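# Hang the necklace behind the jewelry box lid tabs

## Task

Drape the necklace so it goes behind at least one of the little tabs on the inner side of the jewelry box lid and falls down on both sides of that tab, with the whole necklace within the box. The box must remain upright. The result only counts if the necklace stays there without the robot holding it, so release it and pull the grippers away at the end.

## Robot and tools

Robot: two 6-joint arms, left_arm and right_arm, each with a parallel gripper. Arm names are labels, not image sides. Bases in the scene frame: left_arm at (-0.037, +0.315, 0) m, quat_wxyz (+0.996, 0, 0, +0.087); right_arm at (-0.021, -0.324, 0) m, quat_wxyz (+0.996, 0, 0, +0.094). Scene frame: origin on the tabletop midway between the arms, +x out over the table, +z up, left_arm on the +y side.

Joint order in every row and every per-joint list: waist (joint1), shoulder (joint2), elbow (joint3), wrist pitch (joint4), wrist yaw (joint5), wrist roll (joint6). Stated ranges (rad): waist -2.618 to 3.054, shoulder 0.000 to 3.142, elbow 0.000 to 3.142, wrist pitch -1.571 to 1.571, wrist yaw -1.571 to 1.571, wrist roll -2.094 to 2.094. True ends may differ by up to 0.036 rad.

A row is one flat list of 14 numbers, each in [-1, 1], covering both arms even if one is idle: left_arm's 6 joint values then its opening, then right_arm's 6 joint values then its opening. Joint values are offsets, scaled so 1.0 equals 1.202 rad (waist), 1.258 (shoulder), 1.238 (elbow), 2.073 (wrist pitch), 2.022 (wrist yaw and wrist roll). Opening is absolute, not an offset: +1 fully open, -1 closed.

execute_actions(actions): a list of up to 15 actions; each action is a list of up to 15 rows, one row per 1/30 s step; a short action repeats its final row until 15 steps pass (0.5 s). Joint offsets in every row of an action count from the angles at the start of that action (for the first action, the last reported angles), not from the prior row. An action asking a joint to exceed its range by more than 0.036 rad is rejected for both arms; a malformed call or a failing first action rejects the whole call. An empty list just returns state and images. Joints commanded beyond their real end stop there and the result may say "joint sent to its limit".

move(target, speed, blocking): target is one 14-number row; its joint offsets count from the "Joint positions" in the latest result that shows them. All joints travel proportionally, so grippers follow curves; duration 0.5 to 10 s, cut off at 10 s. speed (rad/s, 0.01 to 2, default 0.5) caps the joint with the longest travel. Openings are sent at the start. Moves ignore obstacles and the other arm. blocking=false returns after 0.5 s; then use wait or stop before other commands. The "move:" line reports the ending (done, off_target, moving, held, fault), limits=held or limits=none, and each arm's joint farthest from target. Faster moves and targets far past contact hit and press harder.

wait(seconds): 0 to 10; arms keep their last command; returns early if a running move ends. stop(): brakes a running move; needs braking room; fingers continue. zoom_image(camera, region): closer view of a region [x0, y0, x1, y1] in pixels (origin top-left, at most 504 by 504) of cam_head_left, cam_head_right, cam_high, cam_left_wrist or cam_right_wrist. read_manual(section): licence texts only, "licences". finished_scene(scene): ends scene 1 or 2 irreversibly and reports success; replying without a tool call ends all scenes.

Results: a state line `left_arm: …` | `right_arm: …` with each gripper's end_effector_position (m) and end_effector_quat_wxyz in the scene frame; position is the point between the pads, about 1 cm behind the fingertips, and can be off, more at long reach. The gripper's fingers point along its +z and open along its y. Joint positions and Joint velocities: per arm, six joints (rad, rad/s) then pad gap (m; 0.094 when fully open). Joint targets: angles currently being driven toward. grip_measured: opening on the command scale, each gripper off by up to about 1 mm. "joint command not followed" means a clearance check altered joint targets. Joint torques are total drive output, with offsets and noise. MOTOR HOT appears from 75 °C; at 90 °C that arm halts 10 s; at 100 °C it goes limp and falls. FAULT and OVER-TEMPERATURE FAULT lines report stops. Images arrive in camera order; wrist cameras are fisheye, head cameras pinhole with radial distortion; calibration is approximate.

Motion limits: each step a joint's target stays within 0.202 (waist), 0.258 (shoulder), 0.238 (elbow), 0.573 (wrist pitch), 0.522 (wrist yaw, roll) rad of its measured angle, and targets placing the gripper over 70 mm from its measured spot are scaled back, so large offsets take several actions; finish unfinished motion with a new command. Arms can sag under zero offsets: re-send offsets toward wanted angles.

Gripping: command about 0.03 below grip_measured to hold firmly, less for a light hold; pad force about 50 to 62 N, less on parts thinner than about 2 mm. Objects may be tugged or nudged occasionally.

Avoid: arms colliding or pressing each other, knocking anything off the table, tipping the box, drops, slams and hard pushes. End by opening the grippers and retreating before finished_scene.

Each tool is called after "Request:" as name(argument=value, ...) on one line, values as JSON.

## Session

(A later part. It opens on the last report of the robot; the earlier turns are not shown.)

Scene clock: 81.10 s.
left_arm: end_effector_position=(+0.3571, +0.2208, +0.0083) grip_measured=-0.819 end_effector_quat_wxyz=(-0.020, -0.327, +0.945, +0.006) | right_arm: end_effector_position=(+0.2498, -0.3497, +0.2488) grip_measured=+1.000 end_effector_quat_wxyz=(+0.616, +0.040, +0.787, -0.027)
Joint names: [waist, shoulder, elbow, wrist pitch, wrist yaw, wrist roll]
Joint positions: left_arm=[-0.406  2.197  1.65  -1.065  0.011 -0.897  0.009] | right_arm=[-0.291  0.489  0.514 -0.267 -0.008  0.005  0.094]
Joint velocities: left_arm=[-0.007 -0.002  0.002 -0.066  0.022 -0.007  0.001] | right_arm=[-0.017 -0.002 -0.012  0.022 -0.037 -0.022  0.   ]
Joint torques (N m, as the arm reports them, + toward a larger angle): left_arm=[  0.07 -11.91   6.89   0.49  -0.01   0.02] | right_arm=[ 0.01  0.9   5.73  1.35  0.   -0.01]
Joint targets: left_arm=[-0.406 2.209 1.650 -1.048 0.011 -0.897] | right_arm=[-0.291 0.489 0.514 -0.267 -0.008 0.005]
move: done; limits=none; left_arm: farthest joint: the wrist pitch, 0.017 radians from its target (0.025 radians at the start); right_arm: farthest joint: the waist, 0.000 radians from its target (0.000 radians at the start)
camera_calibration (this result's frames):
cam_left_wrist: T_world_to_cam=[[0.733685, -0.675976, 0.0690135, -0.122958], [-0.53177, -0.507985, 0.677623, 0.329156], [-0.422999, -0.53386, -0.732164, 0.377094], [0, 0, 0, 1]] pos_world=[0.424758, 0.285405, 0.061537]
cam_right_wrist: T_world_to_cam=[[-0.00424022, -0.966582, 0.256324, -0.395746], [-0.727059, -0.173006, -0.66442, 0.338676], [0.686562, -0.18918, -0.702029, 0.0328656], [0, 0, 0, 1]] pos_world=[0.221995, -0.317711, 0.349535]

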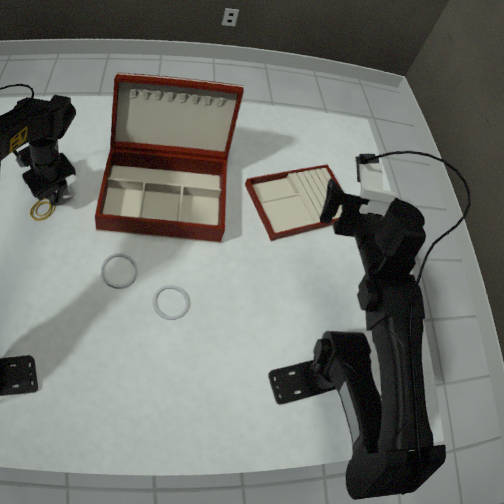

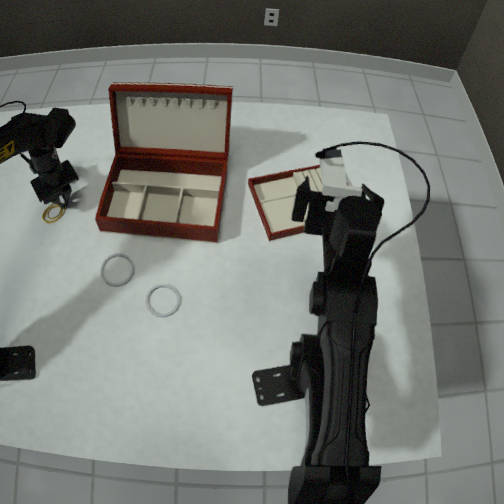

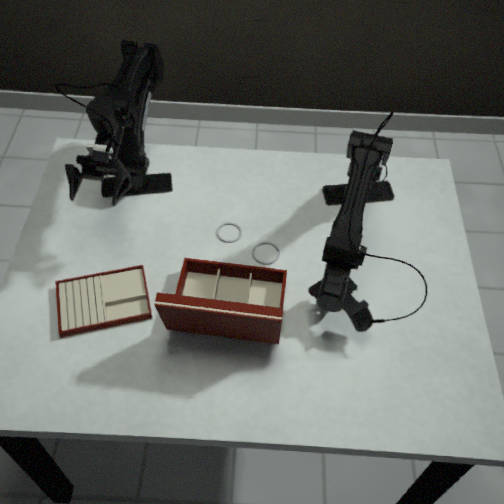

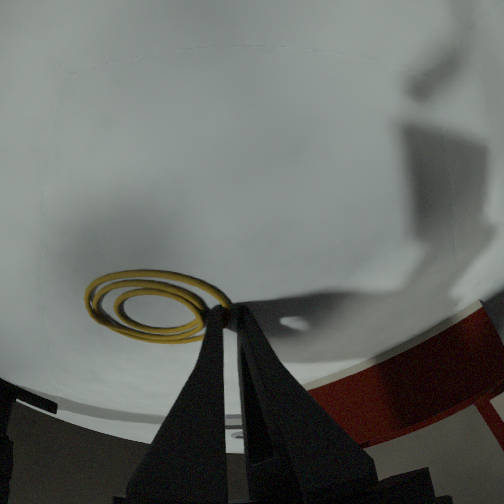

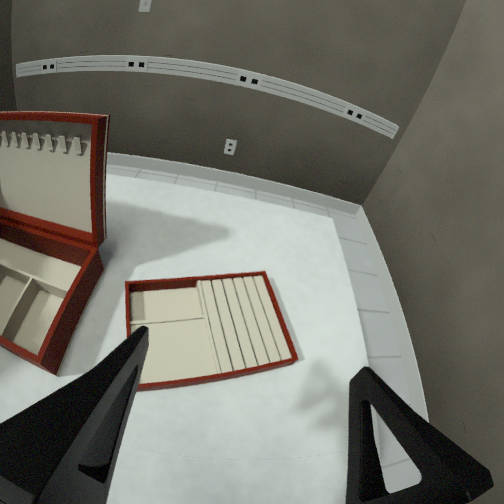

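Request:
move(target=[0,0.024,0,0,0,0,-0.82,0,0,0,0,0,0,1], speed=0.04)

Request:
move(target=[0,0.008,0,0,0,0,-0.98,0,0,0,0,0,0,1])

Scene clock: 85.20 s.
left_arm: end_effector_position=(+0.3570, +0.2208, +0.0080) grip_measured=-0.819 end_effector_quat_wxyz=(-0.020, -0.327, +0.945, +0.006) | right_arm: end_effector_position=(+0.2498, -0.3497, +0.2488) grip_measured=+1.000 end_effector_quat_wxyz=(+0.616, +0.040, +0.787, -0.027)
Joint names: [waist, shoulder, elbow, wrist pitch, wrist yaw, wrist roll]
Joint positions: left_arm=[-0.406  2.197  1.65  -1.065  0.011 -0.897  0.009] | right_arm=[-0.291  0.489  0.514 -0.267 -0.008  0.005  0.094]
Joint velocities: left_arm=[ 0.012 -0.007  0.002 -0.037 -0.051  0.022  0.   ] | right_arm=[ 0.002  0.002 -0.017 -0.022 -0.022  0.037  0.   ]
Joint torques (N m, as the arm reports them, + toward a larger angle): left_arm=[  0.06 -10.42   7.     0.33  -0.01   0.02] | right_arm=[ 0.    0.89  5.73  1.34  0.01 -0.01]
Joint targets: left_arm=[-0.406 2.227 1.650 -1.065 0.011 -0.897] | right_arm=[-0.291 0.489 0.514 -0.267 -0.008 0.005]
move: off_target (left_arm); limits=none; left_arm: farthest joint: the shoulder, 0.030 radians from its target (0.031 radians at the start); right_arm: farthest joint: the waist, 0.000 radians from its target (0.000 radians at the start)
camera_calibration (this result's frames):
cam_left_wrist: T_world_to_cam=[[0.733736, -0.675988, 0.0683504, -0.122874], [-0.531266, -0.508104, 0.677928, 0.329165], [-0.423543, -0.533732, -0.731944, 0.377019], [0, 0, 0, 1]] pos_world=[0.424715, 0.285415, 0.0612045]
cam_right_wrist: T_world_to_cam=[[-0.00424022, -0.966582, 0.256324, -0.395746], [-0.727059, -0.173006, -0.66442, 0.338676], [0.686562, -0.18918, -0.702029, 0.0328656], [0, 0, 0, 1]] pos_world=[0.221995, -0.317711, 0.349535]

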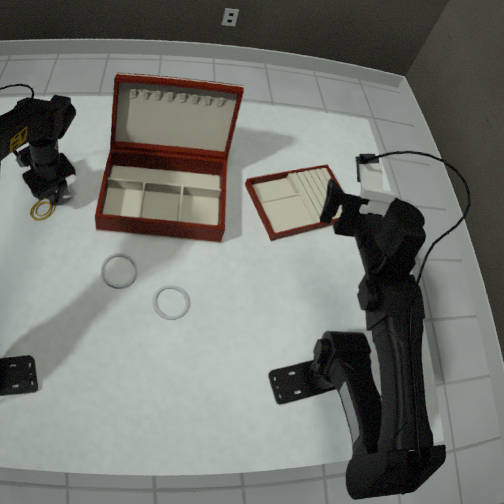

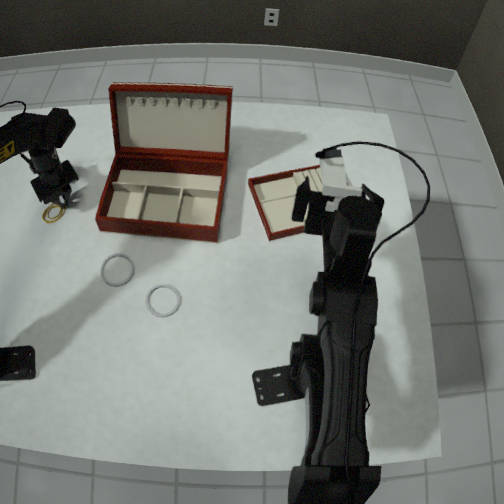

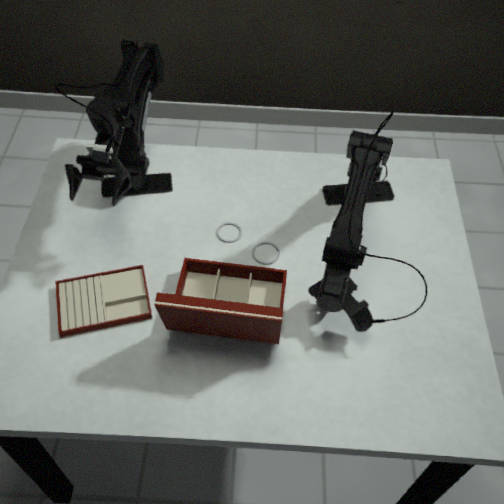

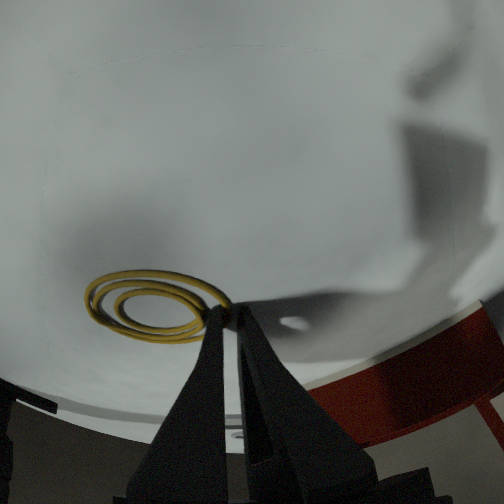

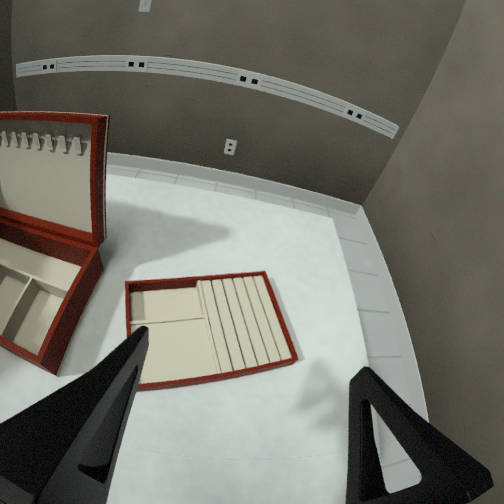

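Scene clock: 85.90 s.
left_arm: end_effector_position=(+0.3571, +0.2207, +0.0080) grip_measured=-0.971 end_effector_quat_wxyz=(-0.021, -0.327, +0.945, +0.006) | right_arm: end_effector_position=(+0.2498, -0.3497, +0.2488) grip_measured=+1.000 end_effector_quat_wxyz=(+0.616, +0.040, +0.787, -0.027)
Joint names: [waist, shoulder, elbow, wrist pitch, wrist yaw, wrist roll]
Joint positions: left_arm=[-0.406  2.197  1.65  -1.065  0.012 -0.897  0.001] | right_arm=[-0.291  0.489  0.514 -0.267 -0.008  0.005  0.094]
Joint velocities: left_arm=[ 0.002  0.002  0.017 -0.081 -0.007 -0.037  0.   ] | right_arm=[ 0.007 -0.002 -0.002 -0.007  0.007 -0.007  0.   ]
Joint torques (N m, as the arm reports them, + toward a larger angle): left_arm=[  0.07 -12.06   6.99   0.32  -0.02   0.02] | right_arm=[ 0.    0.9   5.73  1.35  0.   -0.01]
Joint targets: left_arm=[-0.406 2.207 1.650 -1.065 0.011 -0.897] | right_arm=[-0.291 0.489 0.514 -0.267 -0.008 0.005]
move: done; limits=none; left_arm: farthest joint: the shoulder, 0.010 radians from its target (0.010 radians at the start); right_arm: farthest joint: the waist, 0.000 radians from its target (0.000 radians at the start)
camera_calibration (this result's frames):
cam_left_wrist: T_world_to_cam=[[0.733743, -0.675908, 0.0690553, -0.123049], [-0.531383, -0.507558, 0.678245, 0.32904], [-0.423382, -0.534353, -0.731584, 0.377037], [0, 0, 0, 1]] pos_world=[0.424764, 0.285307, 0.0611618]
cam_right_wrist: T_world_to_cam=[[-0.00424022, -0.966582, 0.256324, -0.395746], [-0.727059, -0.173006, -0.66442, 0.338676], [0.686562, -0.18918, -0.702029, 0.0328656], [0, 0, 0, 1]] pos_world=[0.221995, -0.317711, 0.349535]

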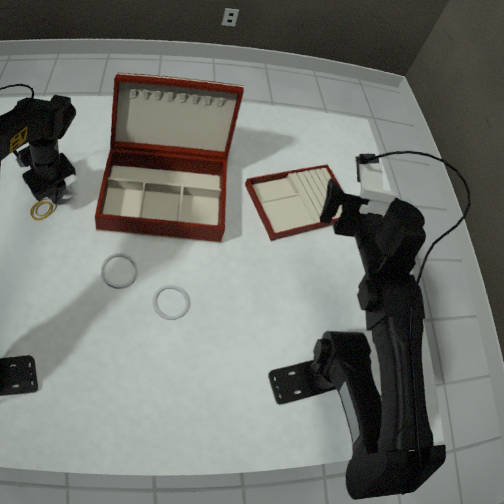

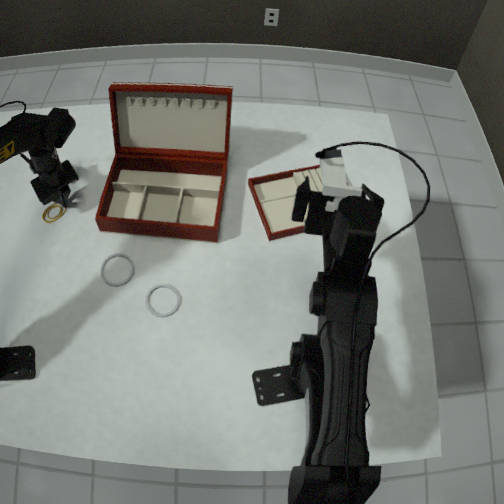

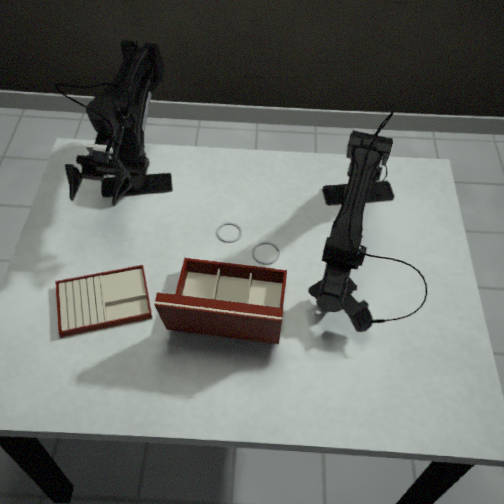

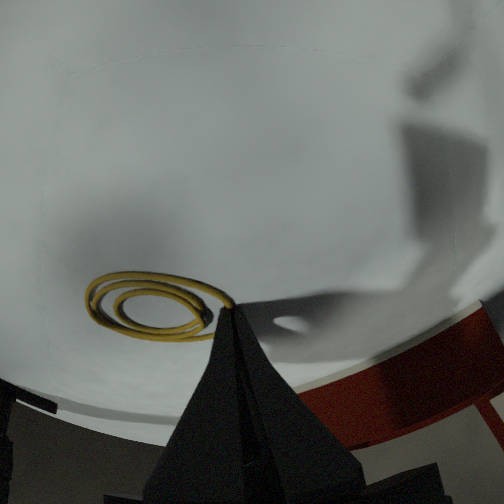

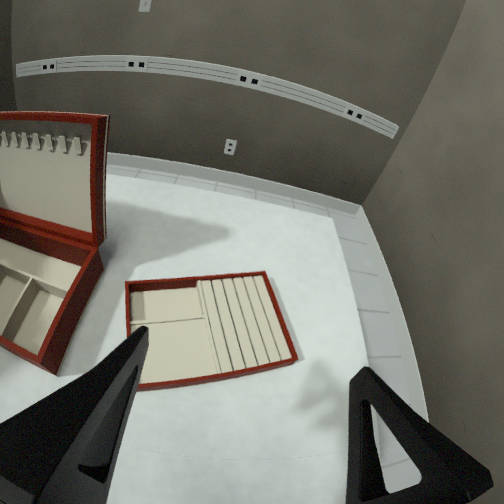

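Request:
move(target=[0,-0.65,-0.3,0.375,0,-0.336,-1,0,0,0,0,0,0,1], speed=0.3)

Scene clock: 93.37 s.
left_arm: end_effector_position=(+0.4038, +0.2097, +0.3209) grip_measured=-0.977 end_effector_quat_wxyz=(+0.340, -0.515, +0.652, -0.440) | right_arm: end_effector_position=(+0.2498, -0.3497, +0.2488) grip_measured=+1.000 end_effector_quat_wxyz=(+0.616, +0.040, +0.787, -0.027)
Joint names: [waist, shoulder, elbow, wrist pitch, wrist yaw, wrist roll]
Joint positions: left_arm=[-0.406  1.394  1.303 -0.3    0.012 -1.577  0.001] | right_arm=[-0.291  0.489  0.514 -0.267 -0.008  0.005  0.094]
Joint velocities: left_arm=[ 0.002 -0.002 -0.007  0.051  0.037 -0.066 -0.001] | right_arm=[ 0.007 -0.007  0.012  0.022 -0.022 -0.022  0.   ]
Joint torques (N m, as the arm reports them, + toward a larger angle): left_arm=[ 0.07 -7.74  6.77  2.36 -0.02  0.03] | right_arm=[ 0.01  0.9   5.73  1.34  0.01 -0.01]
Joint targets: left_arm=[-0.406 1.379 1.279 -0.287 0.012 -1.577] | right_arm=[-0.291 0.489 0.514 -0.267 -0.008 0.005]
move: off_target (left_arm); limits=none; left_arm: farthest joint: the elbow, 0.024 radians from its target (0.372 radians at the start); right_arm: farthest joint: the waist, 0.000 radians from its target (0.000 radians at the start)
camera_calibration (this result's frames):
cam_left_wrist: T_world_to_cam=[[0.314839, 0.0934592, 0.944533, -0.459507], [-0.745642, -0.591382, 0.307059, 0.359287], [0.587277, -0.800957, -0.116503, 0.0702356], [0, 0, 0, 1]] pos_world=[0.371323, 0.311677, 0.33188]
cam_right_wrist: T_world_to_cam=[[-0.00424022, -0.966582, 0.256324, -0.395746], [-0.727059, -0.173006, -0.66442, 0.338676], [0.686562, -0.18918, -0.702029, 0.0328656], [0, 0, 0, 1]] pos_world=[0.221995, -0.317711, 0.349535]

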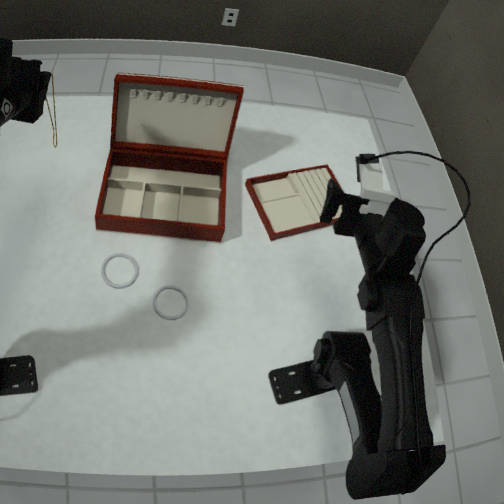

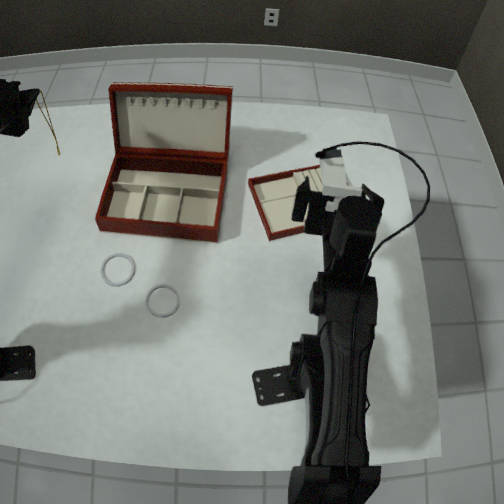

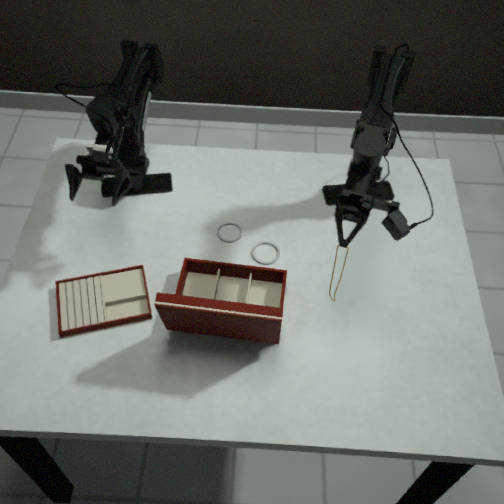

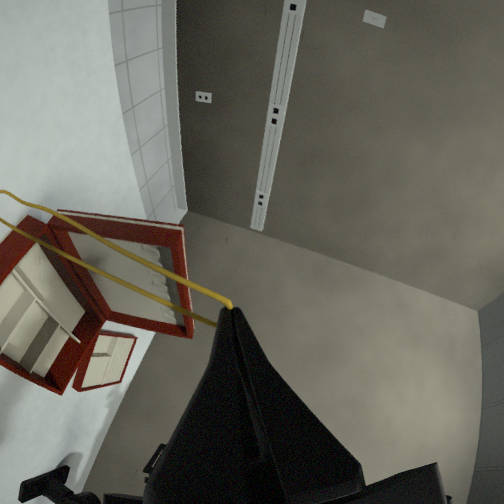

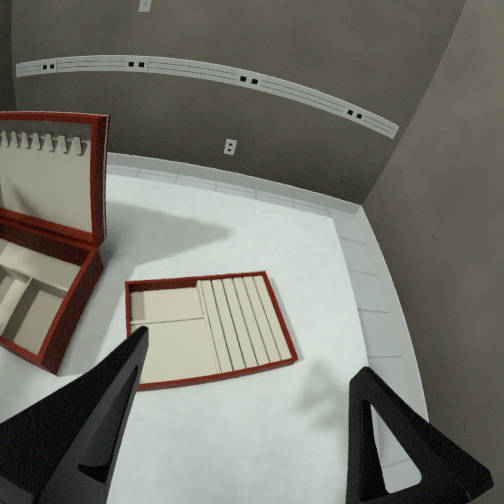

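Request:
move(target=[-0.451,0.369,0.385,-0.045,-0.319,-0.151,-1,0,0,0,0,0,0,1], speed=0.25)

Scene clock: 115.70 s.
left_arm: end_effector_position=(+0.4202, +0.0164, +0.3065) grip_measured=-0.977 end_effector_quat_wxyz=(+0.370, -0.564, +0.607, -0.420) | right_arm: end_effector_position=(+0.2498, -0.3497, +0.2488) grip_measured=+1.000 end_effector_quat_wxyz=(+0.616, +0.040, +0.787, -0.027)
Joint names: [waist, shoulder, elbow, wrist pitch, wrist yaw, wrist roll]
Joint positions: left_arm=[-0.944  1.853  1.743 -0.365 -0.613 -1.883  0.001] | right_arm=[-0.291  0.489  0.514 -0.267 -0.008  0.005  0.094]
Joint velocities: left_arm=[-0.002 -0.002  0.017  0.037  0.037  0.051  0.   ] | right_arm=[ 0.007 -0.007 -0.002 -0.022 -0.066 -0.022  0.   ]
Joint torques (N m, as the arm reports them, + toward a larger angle): left_arm=[ -0.21 -10.77  11.9    1.76  -0.38   0.03] | right_arm=[-0.01  0.89  5.73  1.35  0.01 -0.01]
Joint targets: left_arm=[-0.948 1.859 1.779 -0.393 -0.633 -1.882] | right_arm=[-0.291 0.489 0.514 -0.267 -0.008 0.005]
move: off_target (left_arm); limits=none; left_arm: farthest joint: the elbow, 0.036 radians from its target (0.477 radians at the start); right_arm: farthest joint: the waist, 0.000 radians from its target (0.000 radians at the start)
camera_calibration (this result's frames):
cam_left_wrist: T_world_to_cam=[[0.290027, 0.152248, 0.944831, -0.423596], [-0.651628, -0.691639, 0.311474, 0.222448], [0.700903, -0.706014, -0.101385, -0.14982], [0, 0, 0, 1]] pos_world=[0.372817, 0.11257, 0.31575]
cam_right_wrist: T_world_to_cam=[[-0.00424022, -0.966582, 0.256324, -0.395746], [-0.727059, -0.173006, -0.66442, 0.338676], [0.686562, -0.18918, -0.702029, 0.0328656], [0, 0, 0, 1]] pos_world=[0.221995, -0.317711, 0.349535]

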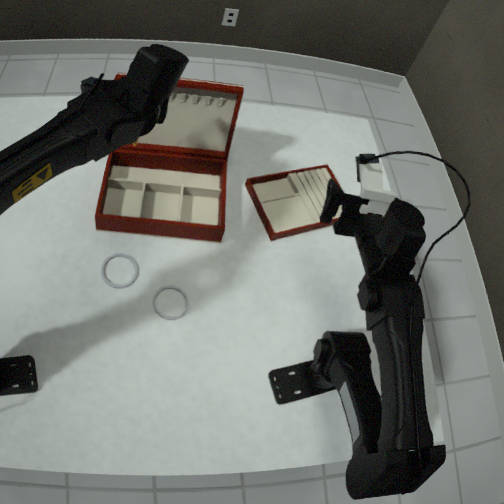

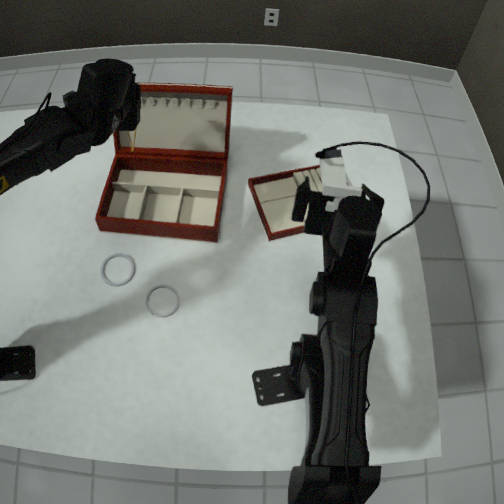

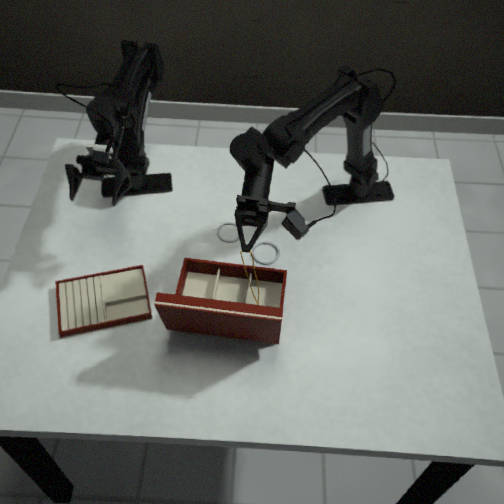

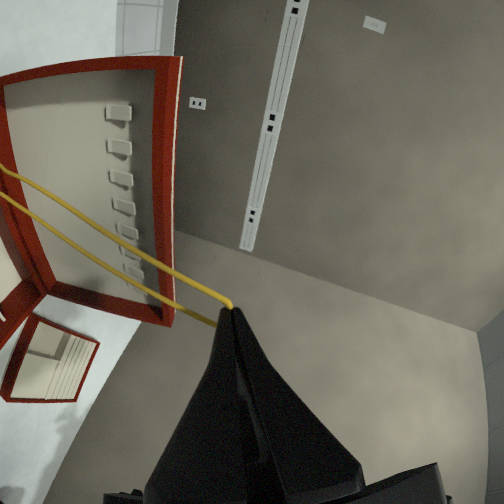

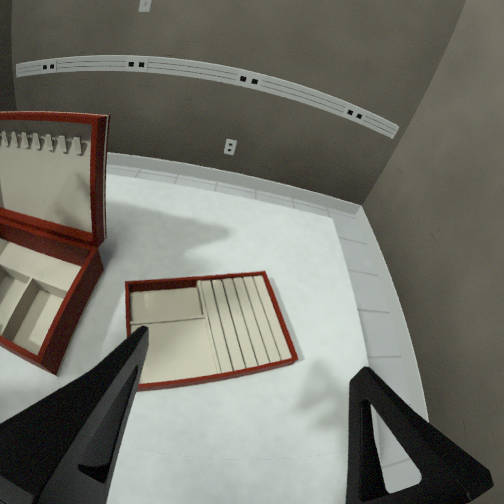

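Request:
wait(seconds=0)

Request:
move(target=[0,0.01,-0.241,0.132,0,0,-1,0,0,0,0,0,0,1], speed=0.2)

Scene clock: 121.37 s.
left_arm: end_effector_position=(+0.4203, +0.0165, +0.3065) grip_measured=-0.977 end_effector_quat_wxyz=(+0.371, -0.564, +0.607, -0.420) | right_arm: end_effector_position=(+0.2498, -0.3497, +0.2488) grip_measured=+1.000 end_effector_quat_wxyz=(+0.616, +0.040, +0.787, -0.027)
Joint names: [waist, shoulder, elbow, wrist pitch, wrist yaw, wrist roll]
Joint positions: left_arm=[-0.944  1.853  1.743 -0.365 -0.614 -1.883  0.001] | right_arm=[-0.291  0.489  0.514 -0.267 -0.008  0.005  0.094]
Joint velocities: left_arm=[ 0.007 -0.002  0.007  0.037 -0.037  0.007 -0.   ] | right_arm=[ 0.017 -0.012 -0.002  0.066 -0.037 -0.007  0.   ]
Joint torques (N m, as the arm reports them, + toward a larger angle): left_arm=[ -0.22 -10.75  11.89   1.76  -0.38   0.03] | right_arm=[ 0.    0.9   5.73  1.34  0.01 -0.01]
Joint targets: left_arm=[-0.948 1.859 1.779 -0.393 -0.633 -1.883] | right_arm=[-0.291 0.489 0.514 -0.267 -0.008 0.005]
camera_calibration (this result's frames):
cam_left_wrist: T_world_to_cam=[[0.289706, 0.152582, 0.944875, -0.423541], [-0.651124, -0.692142, 0.31141, 0.222359], [0.701504, -0.705449, -0.101168, -0.150073], [0, 0, 0, 1]] pos_world=[0.372763, 0.11266, 0.315766]
cam_right_wrist: T_world_to_cam=[[-0.00424022, -0.966582, 0.256324, -0.395746], [-0.727059, -0.173006, -0.66442, 0.338676], [0.686562, -0.18918, -0.702029, 0.0328656], [0, 0, 0, 1]] pos_world=[0.221995, -0.317711, 0.349535]

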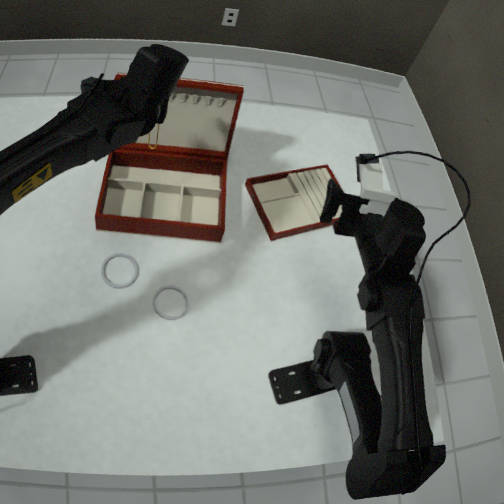

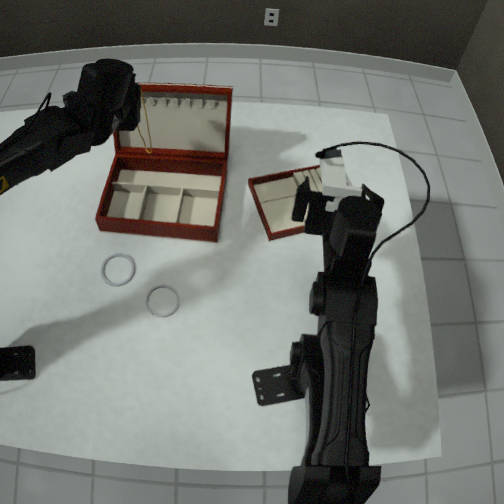

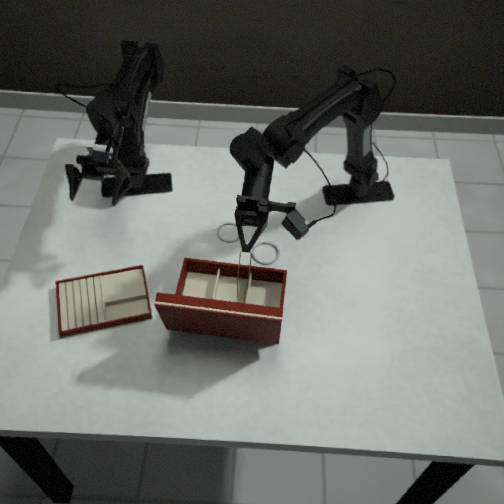

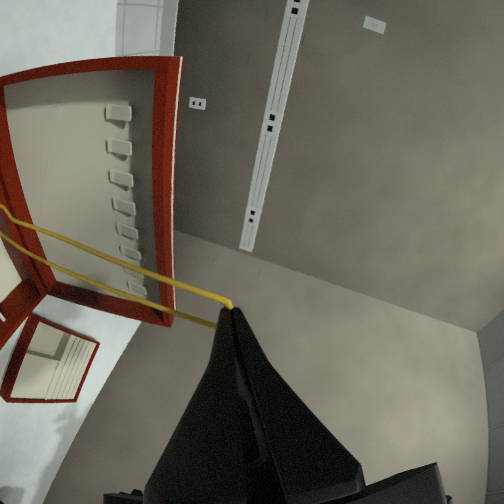

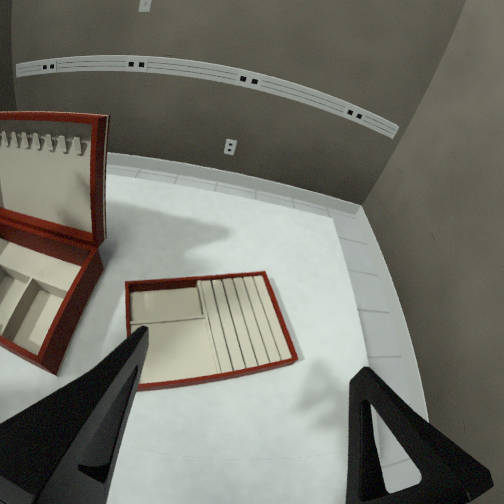

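Scene clock: 123.53 s.
left_arm: end_effector_position=(+0.4196, +0.0171, +0.2318) grip_measured=-0.977 end_effector_quat_wxyz=(+0.370, -0.564, +0.611, -0.413) | right_arm: end_effector_position=(+0.2498, -0.3497, +0.2488) grip_measured=+1.000 end_effector_quat_wxyz=(+0.616, +0.040, +0.787, -0.027)
Joint names: [waist, shoulder, elbow, wrist pitch, wrist yaw, wrist roll]
Joint positions: left_arm=[-0.944  1.858  1.465 -0.096 -0.614 -1.884  0.001] | right_arm=[-0.291  0.489  0.514 -0.267 -0.008  0.005  0.094]
Joint velocities: left_arm=[ 0.007 -0.002  0.002  0.051 -0.007 -0.022 -0.001] | right_arm=[ 0.002  0.012 -0.012 -0.037 -0.007  0.066  0.   ]
Joint torques (N m, as the arm reports them, + toward a larger angle): left_arm=[  0.07 -10.8    7.02   2.09  -0.18   0.03] | right_arm=[ 0.    0.91  5.74  1.35  0.   -0.01]
Joint targets: left_arm=[-0.944 1.865 1.445 -0.091 -0.614 -1.883] | right_arm=[-0.291 0.489 0.514 -0.267 -0.008 0.005]
move: done; limits=none; left_arm: farthest joint: the elbow, 0.020 radians from its target (0.299 radians at the start); right_arm: farthest joint: the waist, 0.000 radians from its target (0.000 radians at the start)
camera_calibration (this result's frames):
cam_left_wrist: T_world_to_cam=[[0.300077, 0.143312, 0.943088, -0.356659], [-0.647487, -0.695418, 0.311697, 0.244094], [0.70051, -0.704171, -0.115886, -0.152959], [0, 0, 0, 1]] pos_world=[0.372222, 0.113151, 0.242552]
cam_right_wrist: T_world_to_cam=[[-0.00424022, -0.966582, 0.256324, -0.395746], [-0.727059, -0.173006, -0.66442, 0.338676], [0.686562, -0.18918, -0.702029, 0.0328656], [0, 0, 0, 1]] pos_world=[0.221995, -0.317711, 0.349535]

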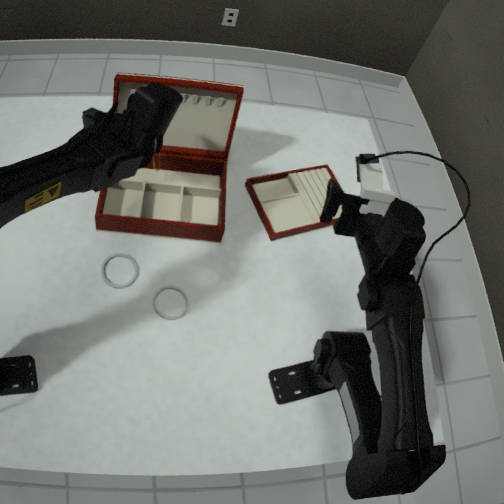

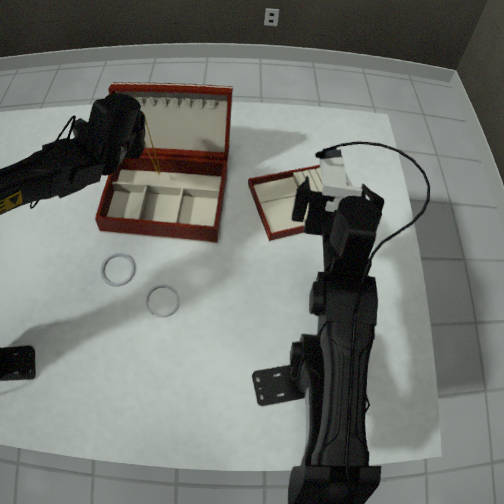

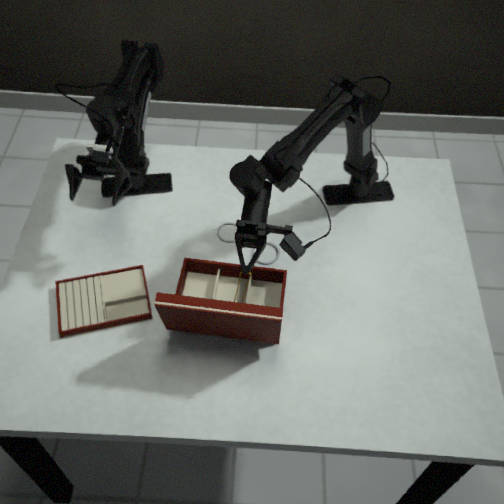

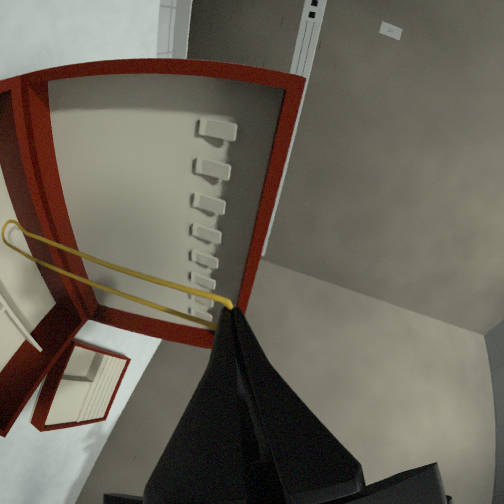

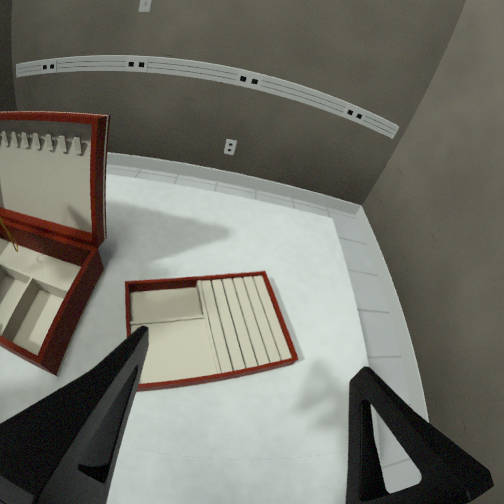

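Request:
move(target=[0.079,0.184,0.224,0.003,0.033,0.027,-1,0,0,0,0,0,0,1], speed=0.15)

Request:
zoom_image(camera="cam_left_wrist", region=[120,180,340,400])

Scene clock: 137.20 s.
left_arm: end_effector_position=(+0.4863, +0.0108, +0.2152) grip_measured=-0.977 end_effector_quat_wxyz=(+0.374, -0.569, +0.607, -0.411) | right_arm: end_effector_position=(+0.2498, -0.3497, +0.2488) grip_measured=+1.000 end_effector_quat_wxyz=(+0.616, +0.040, +0.787, -0.027)
Joint names: [waist, shoulder, elbow, wrist pitch, wrist yaw, wrist roll]
Joint positions: left_arm=[-0.858  2.082  1.707 -0.092 -0.552 -1.844  0.001] | right_arm=[-0.291  0.489  0.514 -0.267 -0.008  0.005  0.094]
Joint velocities: left_arm=[-0.002  0.007  0.002  0.022 -0.022 -0.037 -0.001] | right_arm=[-0.002 -0.012  0.002 -0.037 -0.022 -0.007  0.   ]
Joint torques (N m, as the arm reports them, + toward a larger angle): left_arm=[  0.66 -13.05  11.93   2.09  -0.11   0.2 ] | right_arm=[ 0.    0.9   5.74  1.35  0.01 -0.01]
Joint targets: left_arm=[-0.849 2.090 1.742 -0.090 -0.547 -1.829] | right_arm=[-0.291 0.489 0.514 -0.267 -0.008 0.005]
move: off_target (left_arm); limits=none; left_arm: farthest joint: the elbow, 0.035 radians from its target (0.277 radians at the start); right_arm: farthest joint: the waist, 0.000 radians from its target (0.000 radians at the start)
camera_calibration (this result's frames):
cam_left_wrist: T_world_to_cam=[[0.296817, 0.147856, 0.943419, -0.358586], [-0.636755, -0.705601, 0.310919, 0.28312], [0.711648, -0.693012, -0.115286, -0.211686], [0, 0, 0, 1]] pos_world=[0.437359, 0.106088, 0.225865]
cam_right_wrist: T_world_to_cam=[[-0.00424022, -0.966582, 0.256324, -0.395746], [-0.727059, -0.173006, -0.66442, 0.338676], [0.686562, -0.18918, -0.702029, 0.0328656], [0, 0, 0, 1]] pos_world=[0.221995, -0.317711, 0.349535]

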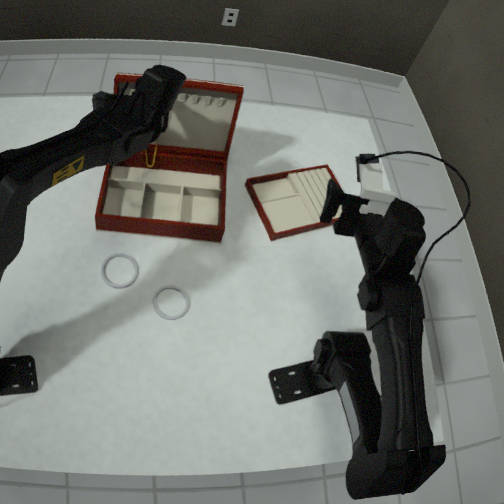

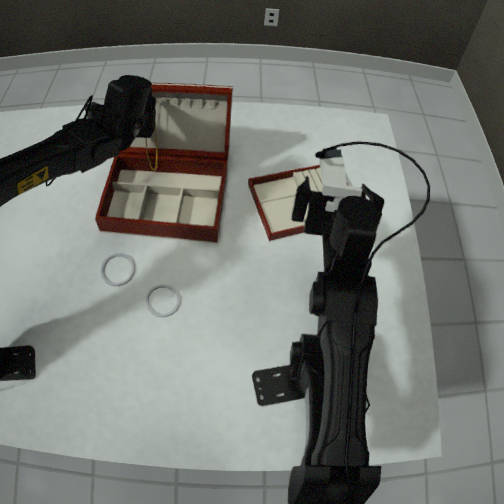

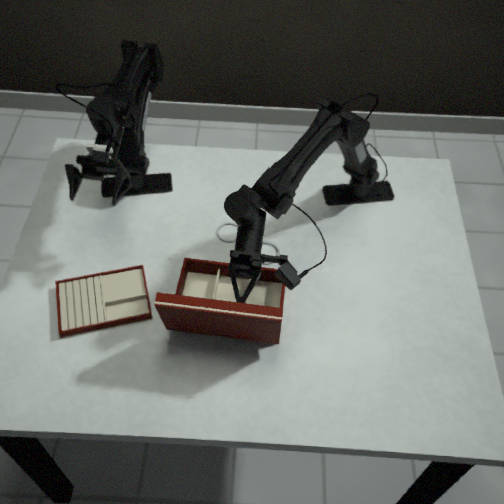

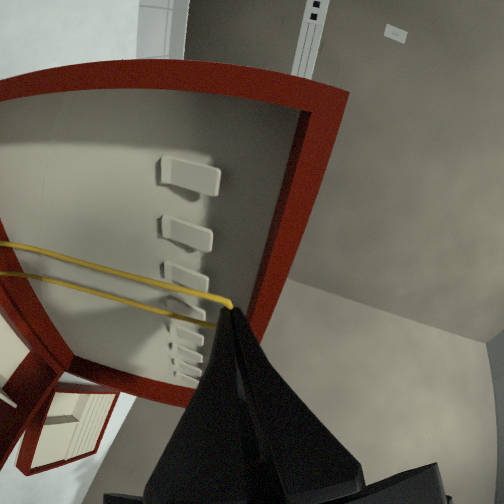

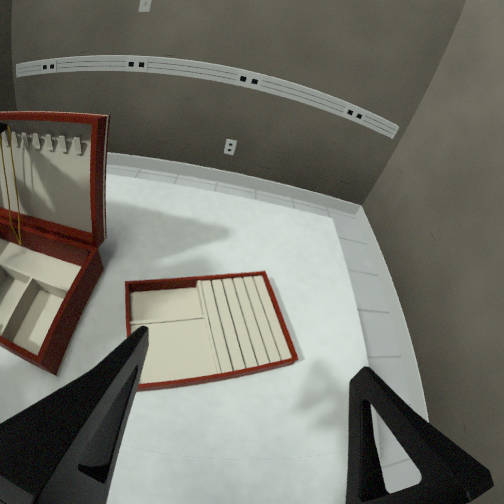

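Region (120, 180, 340, 400) of cam_left_wrist's 504x504 image, scaled by 2.291, with more detail than that image has.

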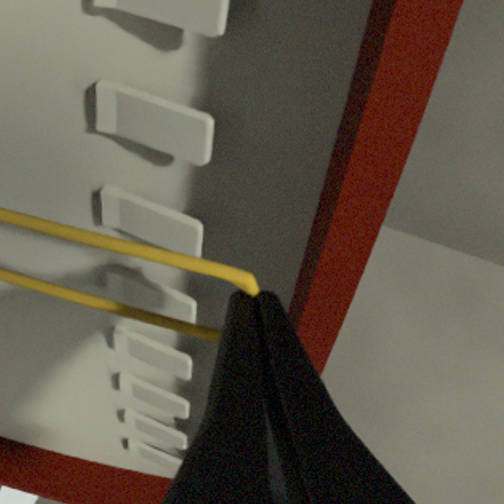

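Request:
move(target=[0.024,0.046,0.080,-0.018,0.011,0.007,-1,0,0,0,0,0,0,1], speed=0.07)

Request:
zoom_image(camera="cam_left_wrist", region=[120,180,340,400])

Request:
zoom_image(camera="cam_right_wrist", region=[0,100,120,200])

Scene clock: 149.97 s.
left_arm: end_effector_position=(+0.5013, +0.0104, +0.2123) grip_measured=-0.977 end_effector_quat_wxyz=(+0.372, -0.572, +0.604, -0.413) | right_arm: end_effector_position=(+0.2498, -0.3497, +0.2488) grip_measured=+1.000 end_effector_quat_wxyz=(+0.616, +0.040, +0.787, -0.027)
Joint names: [waist, shoulder, elbow, wrist pitch, wrist yaw, wrist roll]
Joint positions: left_arm=[-0.838  2.132  1.772 -0.102 -0.534 -1.844  0.001] | right_arm=[-0.291  0.489  0.514 -0.267 -0.008  0.005  0.094]
Joint velocities: left_arm=[ 0.007  0.002 -0.022 -0.007 -0.037 -0.007 -0.001] | right_arm=[-0.017 -0.007 -0.012  0.007  0.051 -0.022  0.   ]
Joint torques (N m, as the arm reports them, + toward a larger angle): left_arm=[  0.68 -13.51  11.9    1.8   -0.11   0.18] | right_arm=[ 0.01  0.89  5.74  1.35  0.01 -0.01]
Joint targets: left_arm=[-0.829 2.140 1.806 -0.130 -0.530 -1.830] | right_arm=[-0.291 0.489 0.514 -0.267 -0.008 0.005]
move: off_target (left_arm); limits=none; left_arm: farthest joint: the elbow, 0.034 radians from its target (0.099 radians at the start); right_arm: farthest joint: the waist, 0.000 radians from its target (0.000 radians at the start)
camera_calibration (this result's frames):
cam_left_wrist: T_world_to_cam=[[0.297355, 0.157329, 0.941715, -0.360241], [-0.634097, -0.704848, 0.317978, 0.290442], [0.713793, -0.691691, -0.109828, -0.225298], [0, 0, 0, 1]] pos_world=[0.452104, 0.105558, 0.222146]
cam_right_wrist: T_world_to_cam=[[-0.00424022, -0.966582, 0.256324, -0.395746], [-0.727059, -0.173006, -0.66442, 0.338676], [0.686562, -0.18918, -0.702029, 0.0328656], [0, 0, 0, 1]] pos_world=[0.221995, -0.317711, 0.349535]

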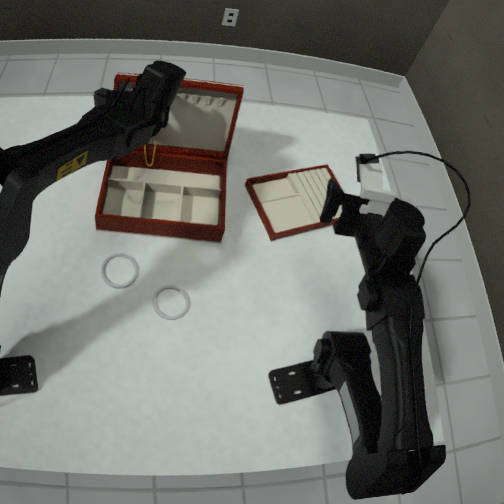

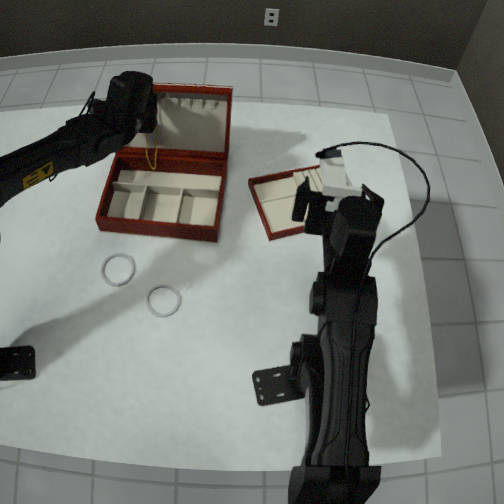

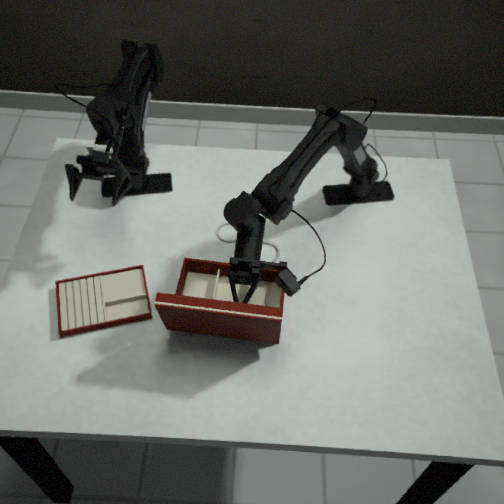

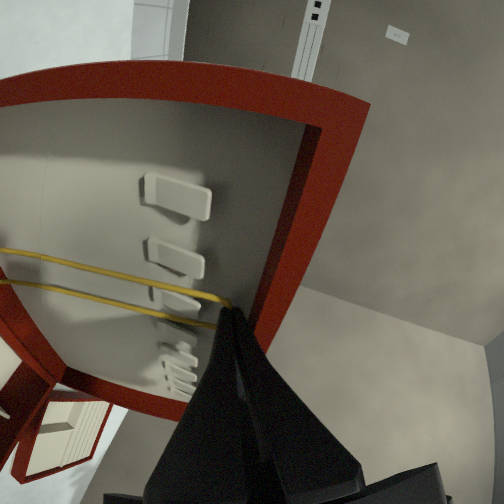

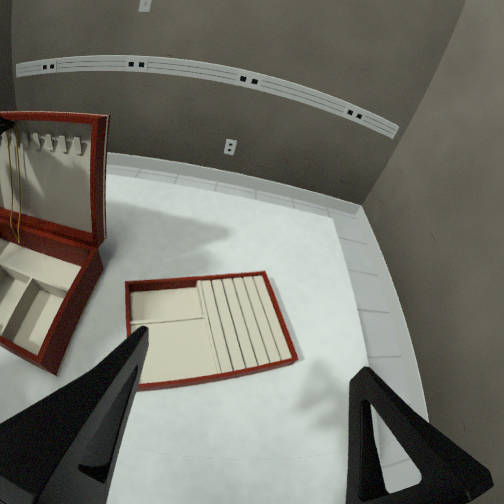

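Region (120, 180, 340, 400) of cam_left_wrist's 504x504 image, scaled by 2.291, with more detail than that image has.

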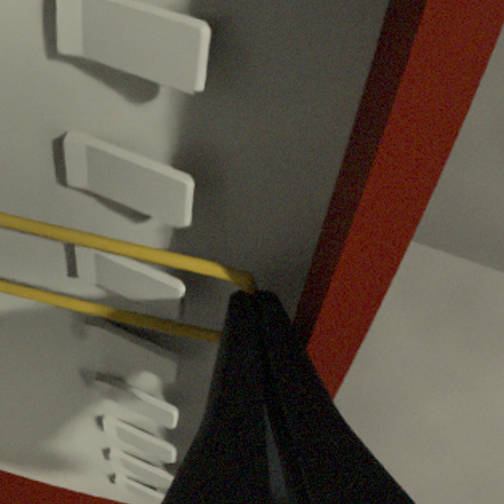

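Region (0, 100, 120, 200) of cam_right_wrist's 504x504 image, scaled by 4.200, with more detail than that image has.

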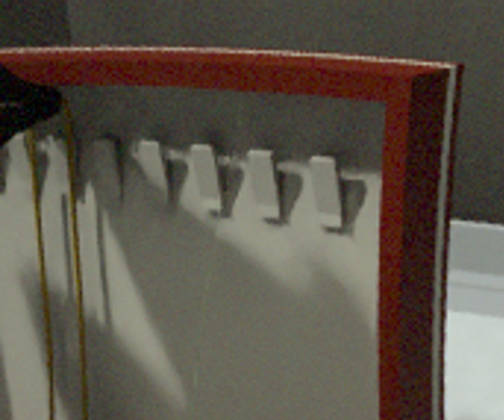

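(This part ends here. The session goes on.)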